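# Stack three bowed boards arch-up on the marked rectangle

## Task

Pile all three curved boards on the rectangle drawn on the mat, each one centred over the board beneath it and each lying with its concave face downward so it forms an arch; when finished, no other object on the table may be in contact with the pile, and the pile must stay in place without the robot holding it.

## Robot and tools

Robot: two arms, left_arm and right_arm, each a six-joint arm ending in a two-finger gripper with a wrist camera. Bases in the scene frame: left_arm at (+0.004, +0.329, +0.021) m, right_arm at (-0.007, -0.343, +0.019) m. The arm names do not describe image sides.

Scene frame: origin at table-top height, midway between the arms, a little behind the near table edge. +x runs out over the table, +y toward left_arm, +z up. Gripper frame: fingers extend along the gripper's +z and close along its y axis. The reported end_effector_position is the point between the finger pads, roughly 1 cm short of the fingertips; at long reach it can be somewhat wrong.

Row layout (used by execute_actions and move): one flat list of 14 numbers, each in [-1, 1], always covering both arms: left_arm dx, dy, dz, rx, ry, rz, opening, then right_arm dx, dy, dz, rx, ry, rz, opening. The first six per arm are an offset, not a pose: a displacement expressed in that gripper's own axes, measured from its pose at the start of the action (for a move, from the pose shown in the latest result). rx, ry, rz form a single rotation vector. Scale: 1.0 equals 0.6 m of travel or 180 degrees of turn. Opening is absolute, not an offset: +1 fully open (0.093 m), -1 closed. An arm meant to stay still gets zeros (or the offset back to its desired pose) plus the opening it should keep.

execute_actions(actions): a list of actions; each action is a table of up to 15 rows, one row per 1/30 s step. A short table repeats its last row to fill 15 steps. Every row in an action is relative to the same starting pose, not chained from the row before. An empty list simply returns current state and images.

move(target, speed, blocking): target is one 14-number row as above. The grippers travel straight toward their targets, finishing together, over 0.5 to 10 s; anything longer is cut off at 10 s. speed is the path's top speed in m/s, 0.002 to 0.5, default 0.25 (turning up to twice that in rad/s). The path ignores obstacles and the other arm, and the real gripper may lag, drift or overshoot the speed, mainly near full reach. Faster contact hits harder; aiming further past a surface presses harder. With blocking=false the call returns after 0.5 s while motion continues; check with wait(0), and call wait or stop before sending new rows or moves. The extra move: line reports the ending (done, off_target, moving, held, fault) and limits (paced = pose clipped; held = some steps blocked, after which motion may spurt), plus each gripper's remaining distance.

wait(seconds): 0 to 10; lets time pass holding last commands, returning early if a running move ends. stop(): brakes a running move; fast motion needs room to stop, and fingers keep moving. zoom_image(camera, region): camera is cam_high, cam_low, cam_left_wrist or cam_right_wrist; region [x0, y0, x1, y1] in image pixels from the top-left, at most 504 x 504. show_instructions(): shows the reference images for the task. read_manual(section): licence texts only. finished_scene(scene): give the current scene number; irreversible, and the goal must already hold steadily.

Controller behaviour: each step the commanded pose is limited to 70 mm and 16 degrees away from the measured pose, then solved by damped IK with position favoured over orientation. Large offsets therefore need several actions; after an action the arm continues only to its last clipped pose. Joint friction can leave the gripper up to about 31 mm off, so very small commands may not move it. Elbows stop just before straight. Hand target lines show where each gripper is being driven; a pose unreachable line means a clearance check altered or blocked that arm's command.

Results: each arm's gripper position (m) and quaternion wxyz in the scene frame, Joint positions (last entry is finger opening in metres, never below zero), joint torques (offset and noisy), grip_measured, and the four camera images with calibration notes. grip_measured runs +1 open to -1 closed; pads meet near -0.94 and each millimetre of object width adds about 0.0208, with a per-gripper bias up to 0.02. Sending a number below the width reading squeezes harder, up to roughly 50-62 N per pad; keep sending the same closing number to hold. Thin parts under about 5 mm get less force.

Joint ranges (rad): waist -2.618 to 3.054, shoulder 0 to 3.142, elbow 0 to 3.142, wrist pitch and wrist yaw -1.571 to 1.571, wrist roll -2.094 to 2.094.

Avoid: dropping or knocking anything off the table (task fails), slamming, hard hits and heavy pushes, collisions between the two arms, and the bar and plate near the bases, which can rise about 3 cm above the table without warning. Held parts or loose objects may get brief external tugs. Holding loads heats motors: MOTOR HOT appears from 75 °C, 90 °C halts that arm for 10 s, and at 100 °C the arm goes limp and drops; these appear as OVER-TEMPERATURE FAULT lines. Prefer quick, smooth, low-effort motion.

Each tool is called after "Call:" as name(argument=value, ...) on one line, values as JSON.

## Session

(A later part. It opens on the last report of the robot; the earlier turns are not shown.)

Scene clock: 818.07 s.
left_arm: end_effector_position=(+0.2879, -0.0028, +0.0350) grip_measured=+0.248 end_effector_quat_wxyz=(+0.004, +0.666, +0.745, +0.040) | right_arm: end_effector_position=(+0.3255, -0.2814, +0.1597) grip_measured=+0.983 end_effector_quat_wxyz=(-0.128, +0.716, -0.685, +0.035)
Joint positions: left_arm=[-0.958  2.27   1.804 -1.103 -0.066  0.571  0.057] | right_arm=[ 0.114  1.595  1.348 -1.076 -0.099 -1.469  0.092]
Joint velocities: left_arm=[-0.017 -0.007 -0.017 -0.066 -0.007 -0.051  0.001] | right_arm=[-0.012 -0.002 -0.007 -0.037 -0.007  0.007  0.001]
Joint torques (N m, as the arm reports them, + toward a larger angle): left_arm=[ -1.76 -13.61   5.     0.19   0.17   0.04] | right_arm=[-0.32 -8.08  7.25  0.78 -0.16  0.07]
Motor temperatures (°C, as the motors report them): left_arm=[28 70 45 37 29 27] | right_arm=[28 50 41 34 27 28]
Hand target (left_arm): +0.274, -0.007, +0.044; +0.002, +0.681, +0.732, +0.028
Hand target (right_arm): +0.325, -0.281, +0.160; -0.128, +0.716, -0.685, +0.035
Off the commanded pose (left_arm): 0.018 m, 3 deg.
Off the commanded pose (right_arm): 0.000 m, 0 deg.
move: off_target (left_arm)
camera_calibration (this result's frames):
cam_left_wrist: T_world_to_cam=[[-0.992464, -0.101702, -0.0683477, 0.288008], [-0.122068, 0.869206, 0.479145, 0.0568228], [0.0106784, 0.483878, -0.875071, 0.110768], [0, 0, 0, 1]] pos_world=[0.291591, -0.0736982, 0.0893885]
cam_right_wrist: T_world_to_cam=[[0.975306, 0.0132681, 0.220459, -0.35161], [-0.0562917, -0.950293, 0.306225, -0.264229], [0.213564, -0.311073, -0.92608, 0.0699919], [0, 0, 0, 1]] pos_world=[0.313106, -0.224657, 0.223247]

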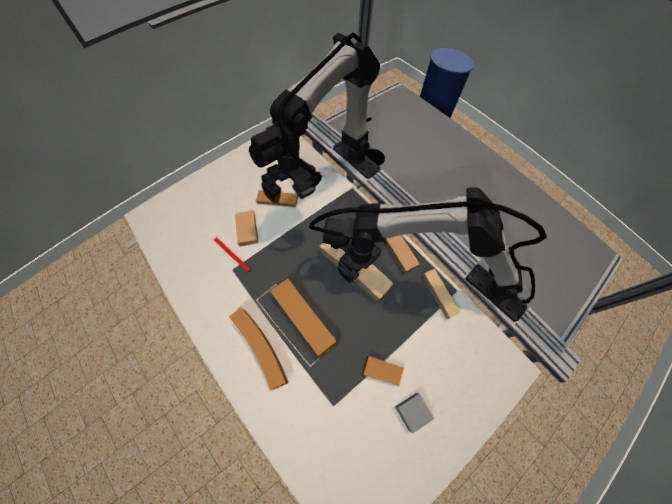

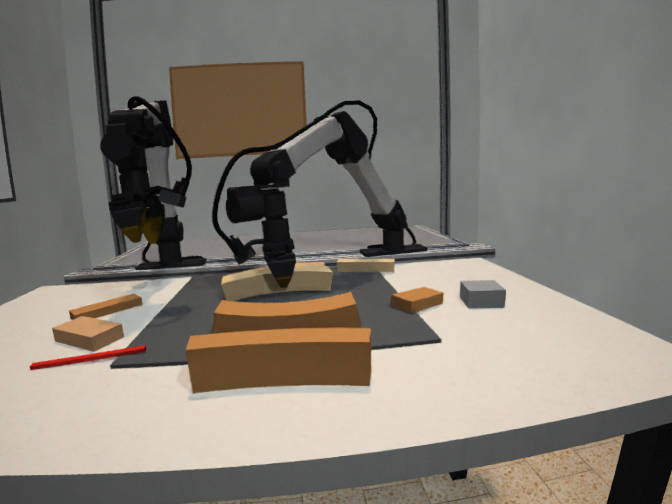

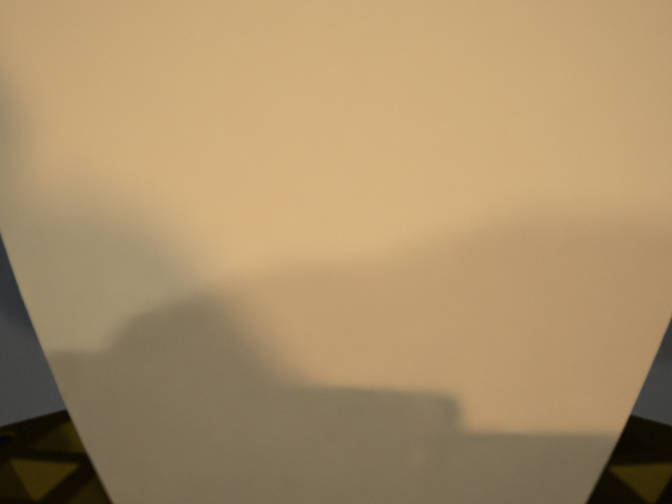

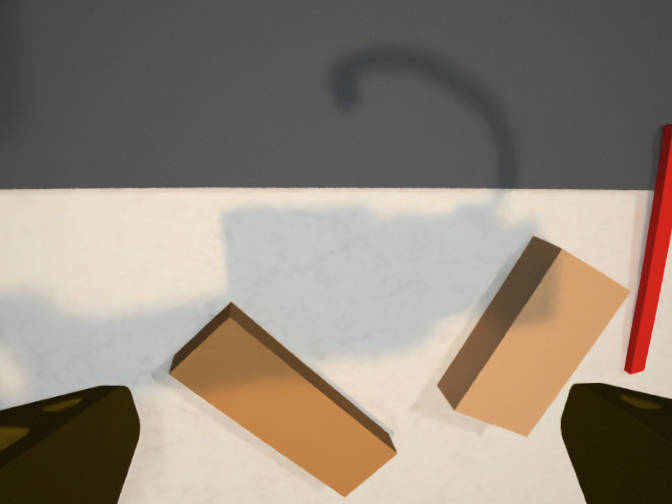

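It's down. Release, lift, park left to cool.

Call:
move(target=[0,0,0,0,0,0,1,0,0,0,0,0,0,1])

Call:
move(target=[0,0,-0.13,0,0,0,1,0,0,0,0,0,0,1], speed=0.1)

Call:
move(target=[0.45,-0.05,-0.05,0,0,0,1,0,0,0,0,0,0,1], speed=0.3)

Scene clock: 821.40 s.
left_arm: end_effector_position=(+0.2880, -0.0028, +0.0350) grip_measured=+1.000 end_effector_quat_wxyz=(+0.004, +0.665, +0.746, +0.040) | right_arm: end_effector_position=(+0.3255, -0.2814, +0.1597) grip_measured=+0.983 end_effector_quat_wxyz=(-0.128, +0.716, -0.685, +0.035)
Joint positions: left_arm=[-0.958  2.27   1.804 -1.102 -0.066  0.57   0.093] | right_arm=[ 0.114  1.595  1.348 -1.076 -0.099 -1.469  0.092]
Joint velocities: left_arm=[0.007 0.007 0.002 0.081 0.007 0.066 0.   ] | right_arm=[-0.017 -0.017 -0.002 -0.007  0.007  0.066 -0.   ]
Joint torques (N m, as the arm reports them, + toward a larger angle): left_arm=[ -0.14 -11.26   5.91   0.3   -0.07  -0.07] | right_arm=[-0.19 -7.78  7.26  0.75 -0.15  0.  ]
Motor temperatures (°C, as the motors report them): left_arm=[28 70 45 37 29 27] | right_arm=[28 50 41 34 27 28]
Hand target (left_arm): +0.288, -0.003, +0.035; +0.004, +0.666, +0.745, +0.040
Hand target (right_arm): +0.325, -0.281, +0.160; -0.128, +0.716, -0.685, +0.035
Off the commanded pose (left_arm): 0.000 m, 0 deg.
Off the commanded pose (right_arm): 0.000 m, 0 deg.
move: done
camera_calibration (this result's frames):
cam_left_wrist: T_world_to_cam=[[-0.992328, -0.102437, -0.0692296, 0.288156], [-0.123139, 0.869046, 0.479161, 0.057137], [0.0110799, 0.484009, -0.874993, 0.110653], [0, 0, 0, 1]] pos_world=[0.291755, -0.0736939, 0.0893915]
cam_right_wrist: T_world_to_cam=[[0.975306, 0.0132681, 0.220459, -0.35161], [-0.0562917, -0.950293, 0.306225, -0.264229], [0.213564, -0.311073, -0.92608, 0.0699919], [0, 0, 0, 1]] pos_world=[0.313106, -0.224657, 0.223247]

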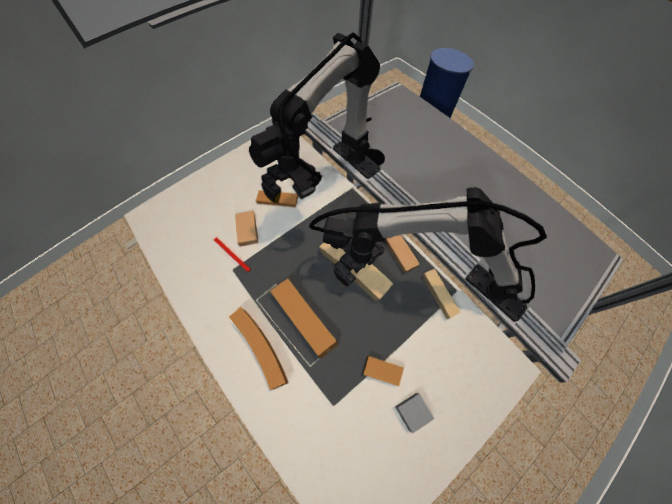

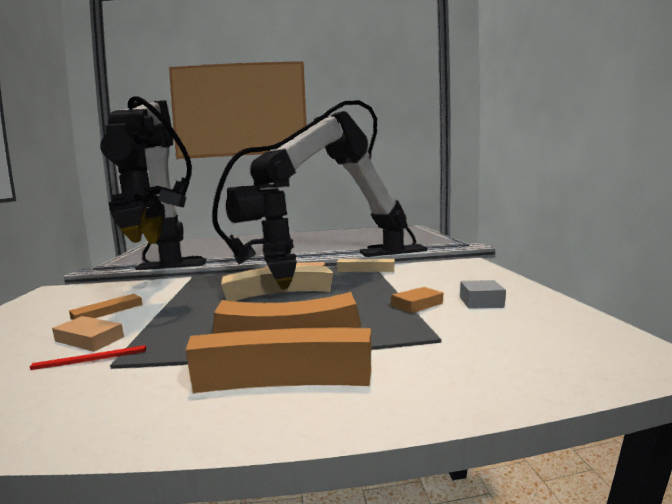

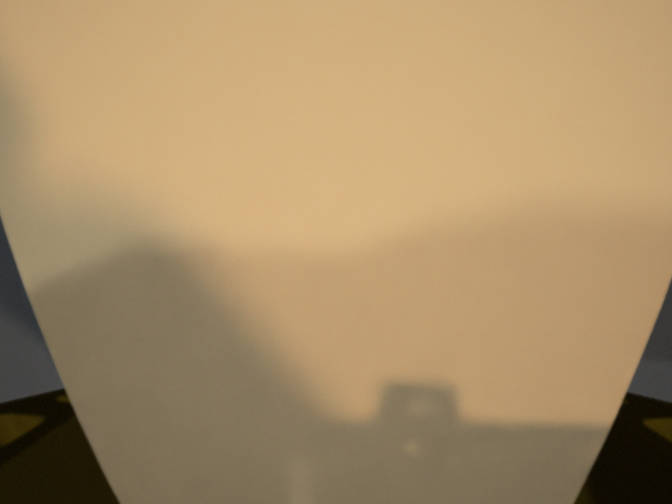

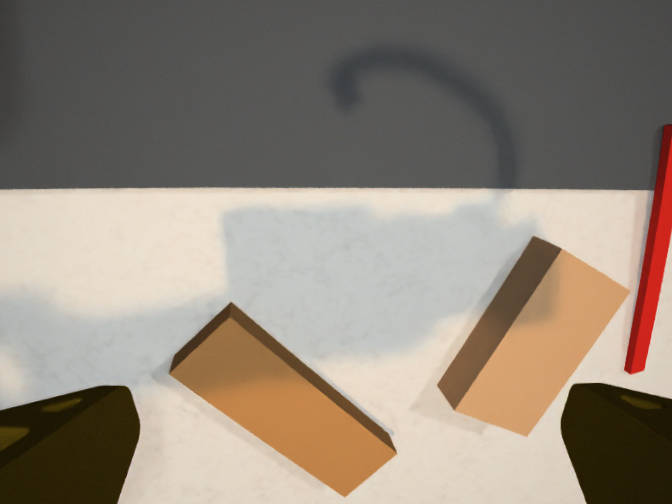

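Scene clock: 822.77 s.
left_arm: end_effector_position=(+0.2868, -0.0027, +0.1006) grip_measured=+1.000 end_effector_quat_wxyz=(-0.005, +0.664, +0.747, +0.042) | right_arm: end_effector_position=(+0.3255, -0.2814, +0.1597) grip_measured=+0.983 end_effector_quat_wxyz=(-0.128, +0.716, -0.685, +0.035)
Joint positions: left_arm=[-0.958  2.254  2.039 -1.372 -0.066  0.565  0.093] | right_arm=[ 0.114  1.595  1.348 -1.076 -0.099 -1.469  0.092]
Joint velocities: left_arm=[ 0.007 -0.012 -0.027  0.022  0.007  0.037  0.   ] | right_arm=[-0.007  0.002  0.007 -0.022 -0.037 -0.037  0.   ]
Joint torques (N m, as the arm reports them, + toward a larger angle): left_arm=[ -0.7  -12.13   7.65   0.11  -0.08  -0.14] | right_arm=[-0.12 -8.06  7.15  0.79 -0.13  0.04]
Motor temperatures (°C, as the motors report them): left_arm=[28 71 45 37 29 27] | right_arm=[28 50 41 34 27 28]
Hand target (left_arm): +0.284, -0.007, +0.113; +0.004, +0.665, +0.745, +0.040
Hand target (right_arm): +0.325, -0.281, +0.160; -0.128, +0.716, -0.685, +0.035
Off the commanded pose (left_arm): 0.013 m, 1 deg.
Off the commanded pose (right_arm): 0.000 m, 0 deg.
move: off_target (left_arm)
camera_calibration (this result's frames):
cam_left_wrist: T_world_to_cam=[[-0.992508, -0.106702, -0.0595161, 0.290517], [-0.122172, 0.861639, 0.492598, 0.0237992], [-0.00127994, 0.496179, -0.868219, 0.170968], [0, 0, 0, 1]] pos_world=[0.291467, -0.0743381, 0.154005]
cam_right_wrist: T_world_to_cam=[[0.975306, 0.0132681, 0.220459, -0.35161], [-0.0562917, -0.950293, 0.306225, -0.264229], [0.213564, -0.311073, -0.92608, 0.0699919], [0, 0, 0, 1]] pos_world=[0.313106, -0.224657, 0.223247]

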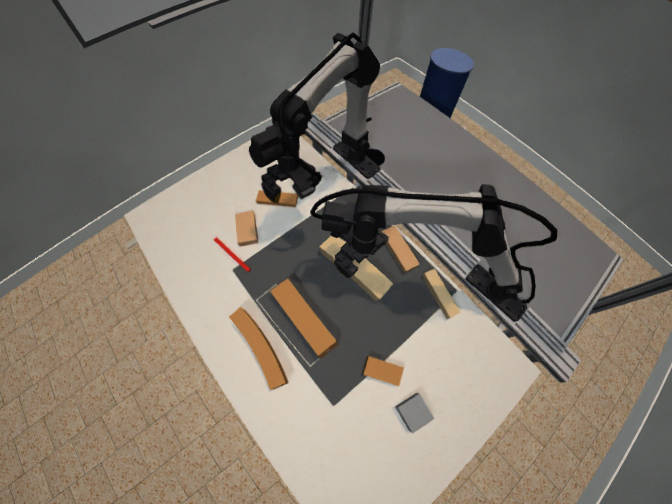

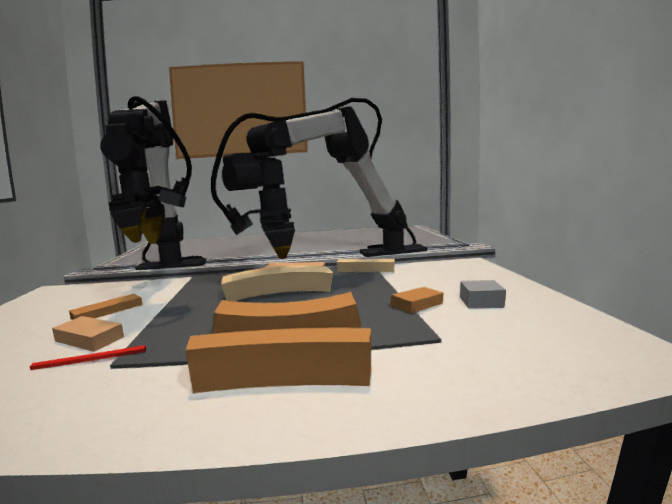

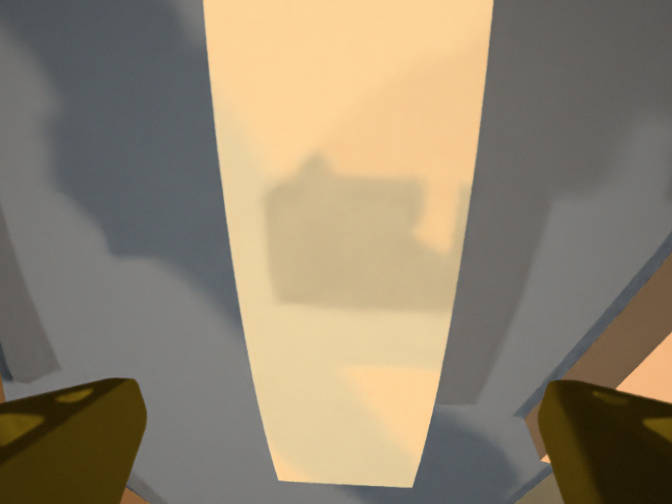

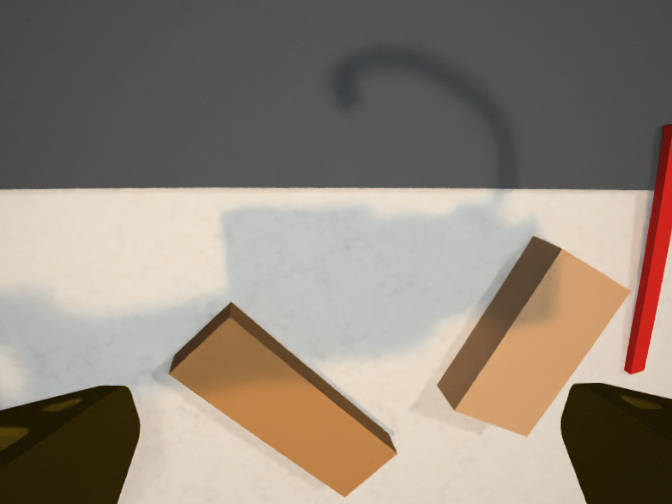

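Scene clock: 824.37 s.
left_arm: end_effector_position=(+0.2275, +0.2543, +0.1455) grip_measured=+1.000 end_effector_quat_wxyz=(+0.002, +0.665, +0.746, +0.045) | right_arm: end_effector_position=(+0.3255, -0.2814, +0.1597) grip_measured=+0.983 end_effector_quat_wxyz=(-0.128, +0.716, -0.685, +0.035)
Joint positions: left_arm=[-0.431  1.399  1.129 -1.266 -0.066  1.097  0.093] | right_arm=[ 0.114  1.595  1.348 -1.076 -0.099 -1.469  0.092]
Joint velocities: left_arm=[ 0.002 -0.002 -0.012 -0.037  0.007 -0.022  0.   ] | right_arm=[ 0.007  0.007  0.012 -0.022  0.037 -0.037 -0.   ]
Joint torques (N m, as the arm reports them, + toward a larger angle): left_arm=[ 0.96 -5.42  4.45  0.31  0.   -0.04] | right_arm=[-0.29 -7.81  7.44  0.72 -0.18  0.01]
Motor temperatures (°C, as the motors report them): left_arm=[28 70 45 37 29 27] | right_arm=[28 50 41 34 27 28]
Hand target (left_arm): +0.221, +0.258, +0.142; -0.006, +0.664, +0.747, +0.038
Hand target (right_arm): +0.325, -0.281, +0.160; -0.128, +0.716, -0.685, +0.035
Off the commanded pose (left_arm): 0.006 m, 1 deg.
Off the commanded pose (right_arm): 0.000 m, 0 deg.
move: done
camera_calibration (this result's frames):
cam_left_wrist: T_world_to_cam=[[-0.991943, -0.103409, -0.073185, 0.262793], [-0.12603, 0.864207, 0.487095, -0.225934], [0.0128771, 0.492394, -0.870277, 0.0803417], [0, 0, 0, 1]] pos_world=[0.231167, 0.182869, 0.199203]
cam_right_wrist: T_world_to_cam=[[0.975306, 0.0132681, 0.220459, -0.35161], [-0.0562917, -0.950293, 0.306225, -0.264229], [0.213564, -0.311073, -0.92608, 0.0699919], [0, 0, 0, 1]] pos_world=[0.313106, -0.224657, 0.223247]

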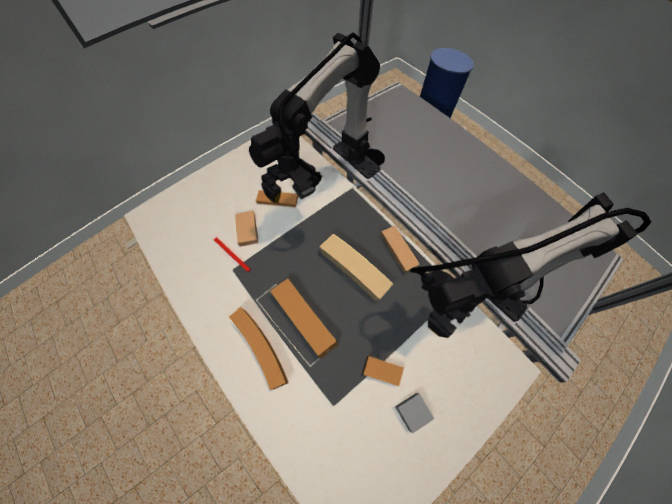

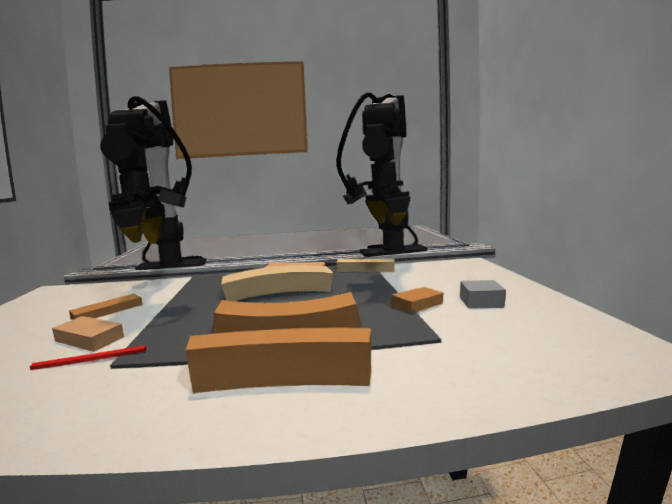

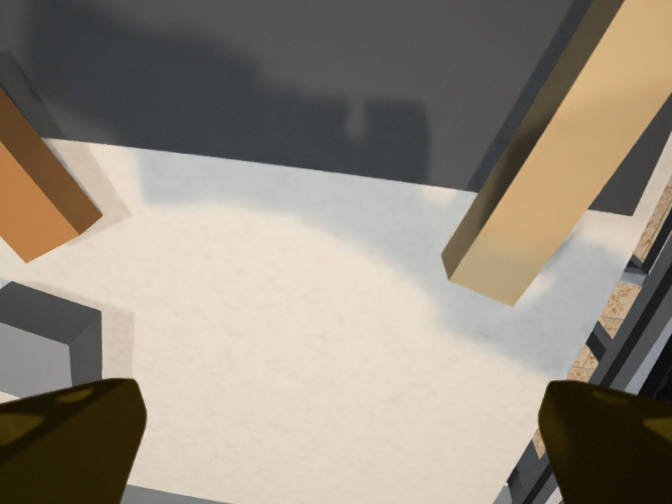

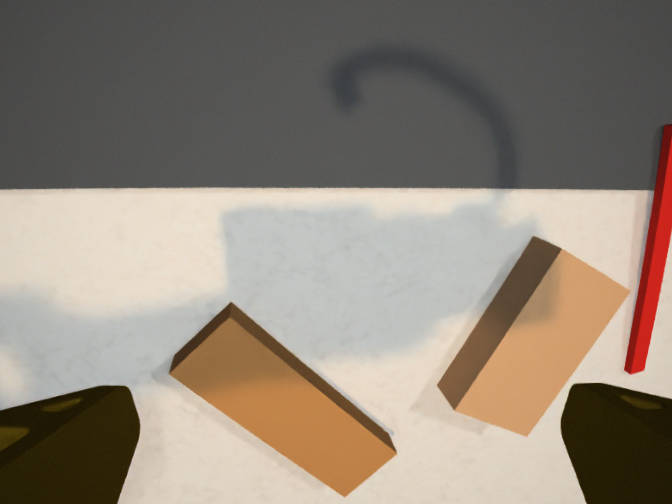

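Call:
move(target=[0,0,0,0,0,0,1,-0.33,-0.256,0.225,-0.071,-0.23,0,1], speed=0.2)

Scene clock: 837.47 s.
left_arm: end_effector_position=(+0.2275, +0.2543, +0.1455) grip_measured=+1.000 end_effector_quat_wxyz=(+0.002, +0.666, +0.745, +0.045) | right_arm: end_effector_position=(+0.4943, -0.0648, +0.0997) grip_measured=+0.983 end_effector_quat_wxyz=(-0.295, +0.691, -0.595, -0.284)
Joint positions: left_arm=[-0.431  1.399  1.129 -1.266 -0.066  1.099  0.093] | right_arm=[ 0.272  2.769  2.749 -1.294 -0.808 -1.318  0.092]
Joint velocities: left_arm=[-0.002  0.002 -0.002 -0.037 -0.007  0.007  0.   ] | right_arm=[ 0.007  0.007  0.042 -0.051 -0.022 -0.007  0.001]
Joint torques (N m, as the arm reports them, + toward a larger angle): left_arm=[ 0.11 -4.42  6.14  0.35 -0.05 -0.15] | right_arm=[  0.43 -14.92   8.16   0.52  -0.68  -0.03]
Motor temperatures (°C, as the motors report them): left_arm=[28 64 45 36 29 27] | right_arm=[28 50 41 34 27 28]
Hand target (left_arm): +0.227, +0.254, +0.145; +0.002, +0.665, +0.746, +0.045
Hand target (right_arm): +0.489, -0.061, +0.087; -0.281, +0.691, -0.596, -0.297
Off the commanded pose (left_arm): 0.000 m, 0 deg.
Off the commanded pose (right_arm): 0.010 m, 2 deg.
move: done
camera_calibration (this result's frames):
cam_left_wrist: T_world_to_cam=[[-0.992238, -0.100771, -0.0728617, 0.262114], [-0.12357, 0.864634, 0.486968, -0.226532], [0.0139267, 0.492192, -0.870375, 0.0801941], [0, 0, 0, 1]] pos_world=[0.23097, 0.18281, 0.199211]
cam_right_wrist: T_world_to_cam=[[0.992217, 0.113683, 0.0508116, -0.490899], [0.124475, -0.916656, -0.379799, -0.0493132], [0.00340024, 0.383167, -0.923673, 0.194375], [0, 0, 0, 1]] pos_world=[0.492556, -0.0638746, 0.185753]

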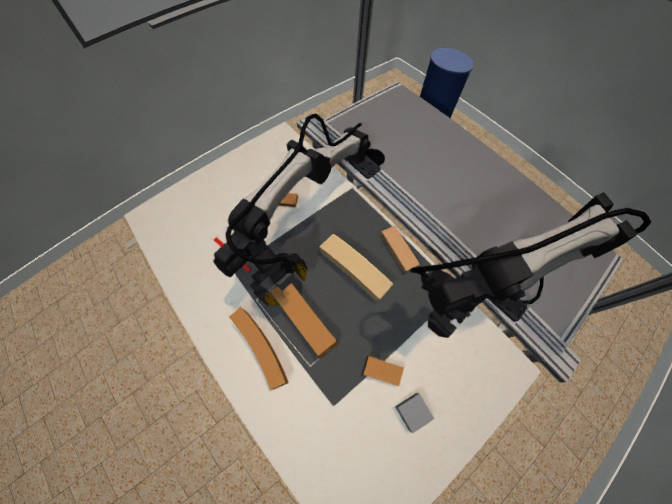

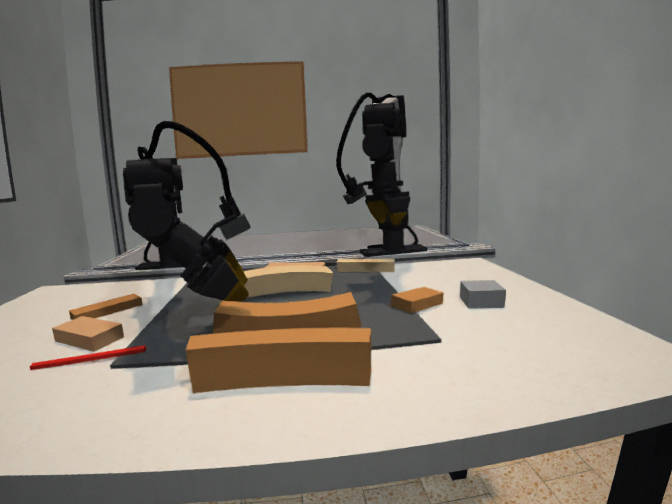

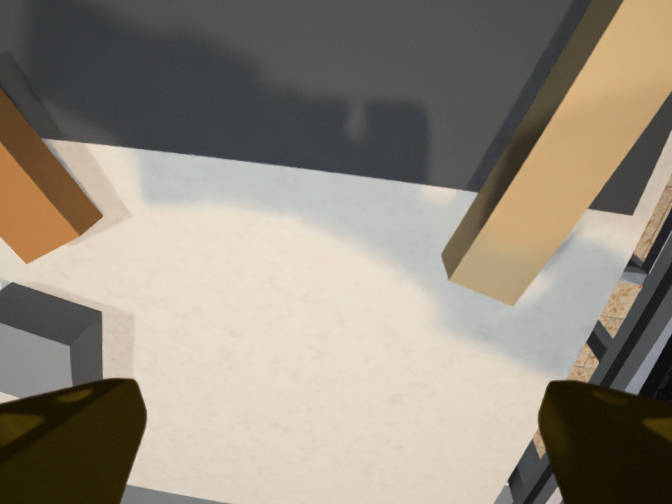

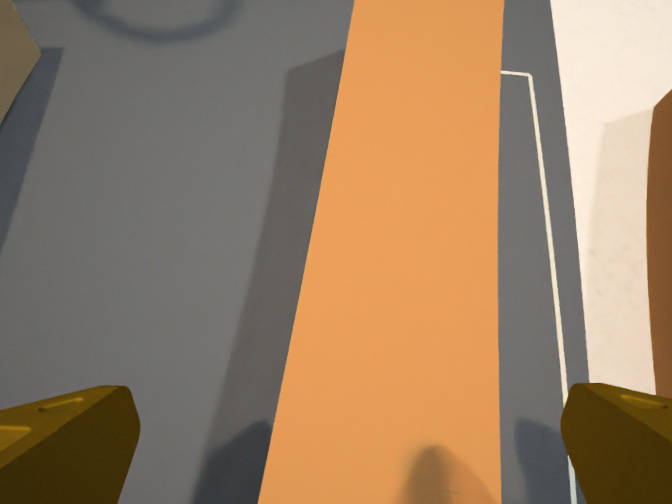

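Call:
move(target=[0,0,0,0,0,0,1,0.03,-0.035,0.02,0,0,0,1], speed=0.05)

Call:
move(target=[0,0,0,0,0,0,1,0.05,0,0.044,0,0,0,1], speed=0.05)

Scene clock: 845.87 s.
left_arm: end_effector_position=(+0.2275, +0.2543, +0.1455) grip_measured=+1.000 end_effector_quat_wxyz=(+0.002, +0.666, +0.745, +0.045) | right_arm: end_effector_position=(+0.5099, -0.0600, +0.0896) grip_measured=+0.983 end_effector_quat_wxyz=(-0.314, +0.688, -0.594, -0.274)
Joint positions: left_arm=[-0.431  1.399  1.129 -1.266 -0.066  1.099  0.093] | right_arm=[ 0.272  2.85   2.857 -1.262 -0.808 -1.29   0.092]
Joint velocities: left_arm=[-0.002 -0.002  0.007 -0.022 -0.037 -0.066  0.   ] | right_arm=[ 0.012  0.002 -0.012  0.007  0.007 -0.051 -0.   ]
Joint torques (N m, as the arm reports them, + toward a larger angle): left_arm=[ 0.1  -4.46  6.09  0.32 -0.04 -0.08] | right_arm=[ -1.1  -15.69   8.31   0.9   -0.68   0.08]
Motor temperatures (°C, as the motors report them): left_arm=[28 60 45 36 29 27] | right_arm=[28 54 41 34 27 28]
Hand target (left_arm): +0.227, +0.254, +0.145; +0.002, +0.666, +0.745, +0.045
Hand target (right_arm): +0.516, -0.065, +0.080; -0.315, +0.683, -0.600, -0.273
Off the commanded pose (left_arm): 0.000 m, 0 deg.
Off the commanded pose (right_arm): 0.013 m, 3 deg.
elbow stopped short (right arm): the move would have taken joint 3 (elbow) straighter than the controller allows; a more bent joint 3 avoids this.
move: off_target (right_arm)
camera_calibration (this result's frames):
cam_left_wrist: T_world_to_cam=[[-0.992238, -0.100771, -0.0728617, 0.262114], [-0.12357, 0.864634, 0.486968, -0.226532], [0.0139267, 0.492192, -0.870375, 0.0801941], [0, 0, 0, 1]] pos_world=[0.23097, 0.18281, 0.199211]
cam_right_wrist: T_world_to_cam=[[0.991616, 0.0940763, 0.088585, -0.510596], [0.121478, -0.912394, -0.390871, -0.0479165], [0.0440528, 0.398355, -0.916173, 0.162686], [0, 0, 0, 1]] pos_world=[0.504969, -0.0604906, 0.175551]

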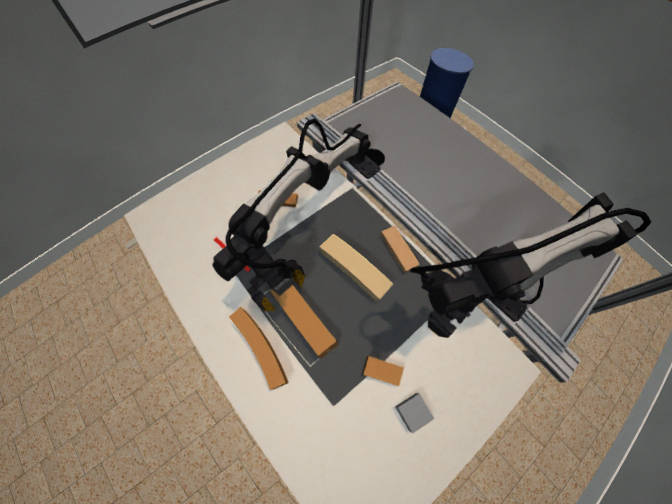

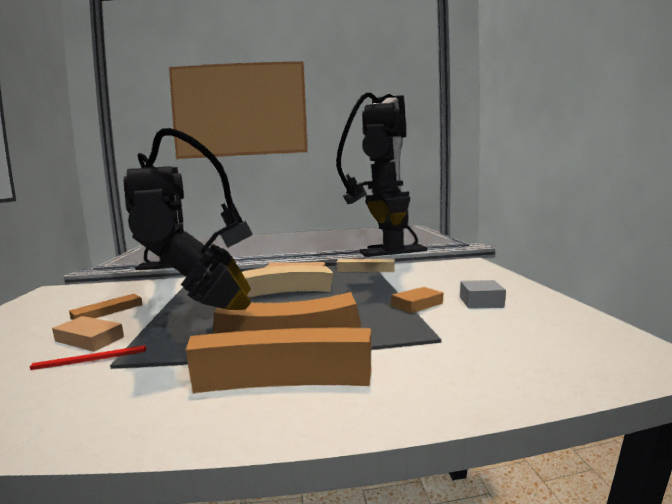

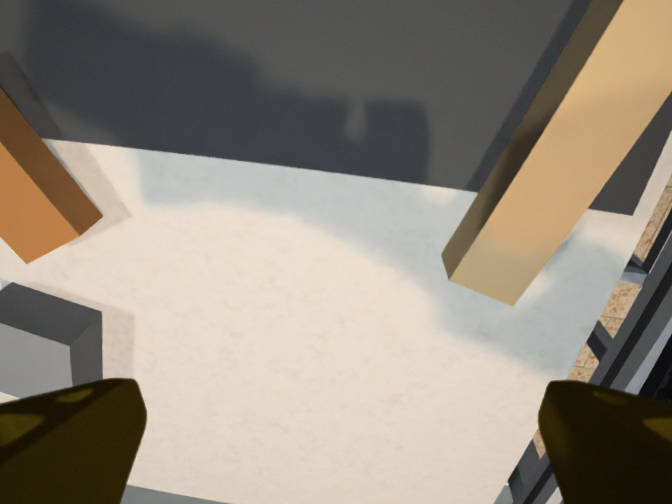

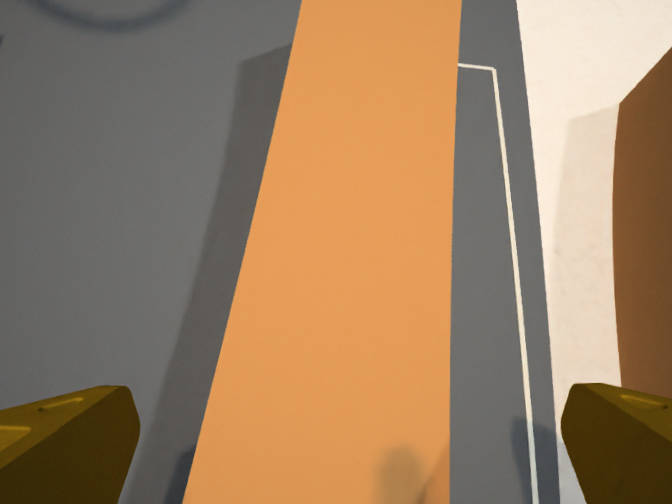

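Scene clock: 847.33 s.
left_arm: end_effector_position=(+0.2275, +0.2543, +0.1455) grip_measured=+1.000 end_effector_quat_wxyz=(+0.002, +0.666, +0.745, +0.045) | right_arm: end_effector_position=(+0.5127, -0.0589, +0.0466) grip_measured=+0.983 end_effector_quat_wxyz=(-0.309, +0.690, -0.593, -0.277)
Joint positions: left_arm=[-0.431  1.399  1.129 -1.266 -0.066  1.099  0.093] | right_arm=[ 0.272  2.842  2.673 -1.104 -0.808 -1.303  0.092]
Joint velocities: left_arm=[ 0.007  0.017  0.012 -0.081  0.022  0.037  0.   ] | right_arm=[-0.022 -0.071 -0.037  0.022 -0.037  0.007 -0.001]
Joint torques (N m, as the arm reports them, + toward a larger angle): left_arm=[ 0.09 -4.48  6.13  0.36 -0.04 -0.07] | right_arm=[ -0.37 -19.     5.51   0.88  -0.62   0.05]
Motor temperatures (°C, as the motors report them): left_arm=[28 60 45 36 29 27] | right_arm=[28 54 41 34 27 28]
Hand target (left_arm): +0.227, +0.254, +0.145; +0.002, +0.666, +0.745, +0.045
Hand target (right_arm): +0.514, -0.060, +0.050; -0.313, +0.689, -0.593, -0.274
Off the commanded pose (left_arm): 0.000 m, 0 deg.
Off the commanded pose (right_arm): 0.004 m, 1 deg.
move: done
camera_calibration (this result's frames):
cam_left_wrist: T_world_to_cam=[[-0.992238, -0.100771, -0.0728617, 0.262114], [-0.12357, 0.864634, 0.486968, -0.226532], [0.0139267, 0.492192, -0.870375, 0.0801941], [0, 0, 0, 1]] pos_world=[0.23097, 0.18281, 0.199211]
cam_right_wrist: T_world_to_cam=[[0.9915, 0.102791, 0.0797576, -0.508748], [0.125834, -0.913411, -0.387099, -0.0665548], [0.033061, 0.393845, -0.918582, 0.128131], [0, 0, 0, 1]] pos_world=[0.508562, -0.0589609, 0.132512]

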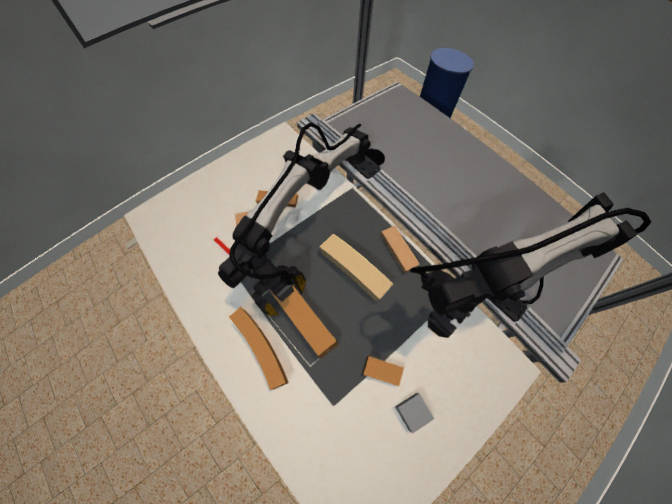

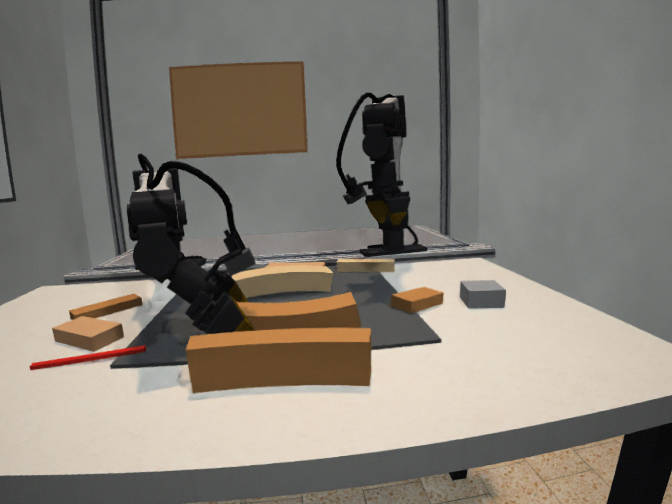

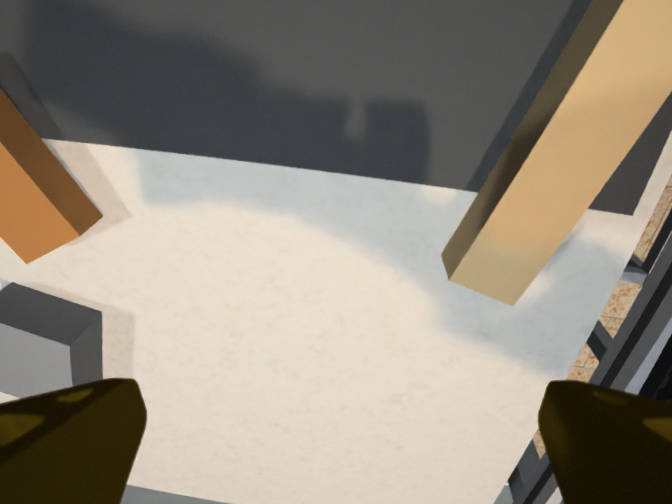

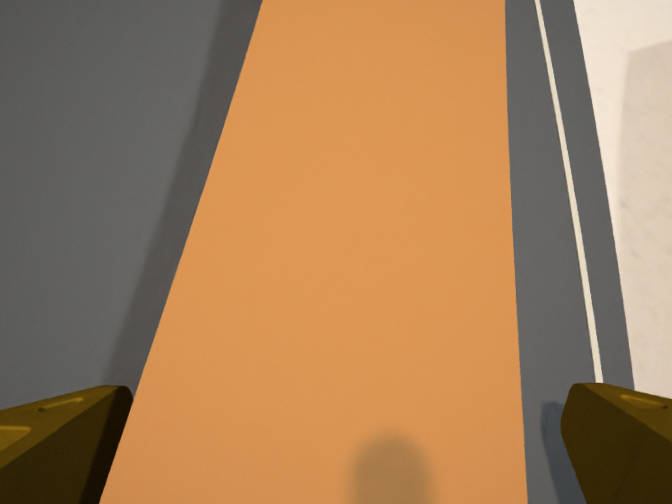

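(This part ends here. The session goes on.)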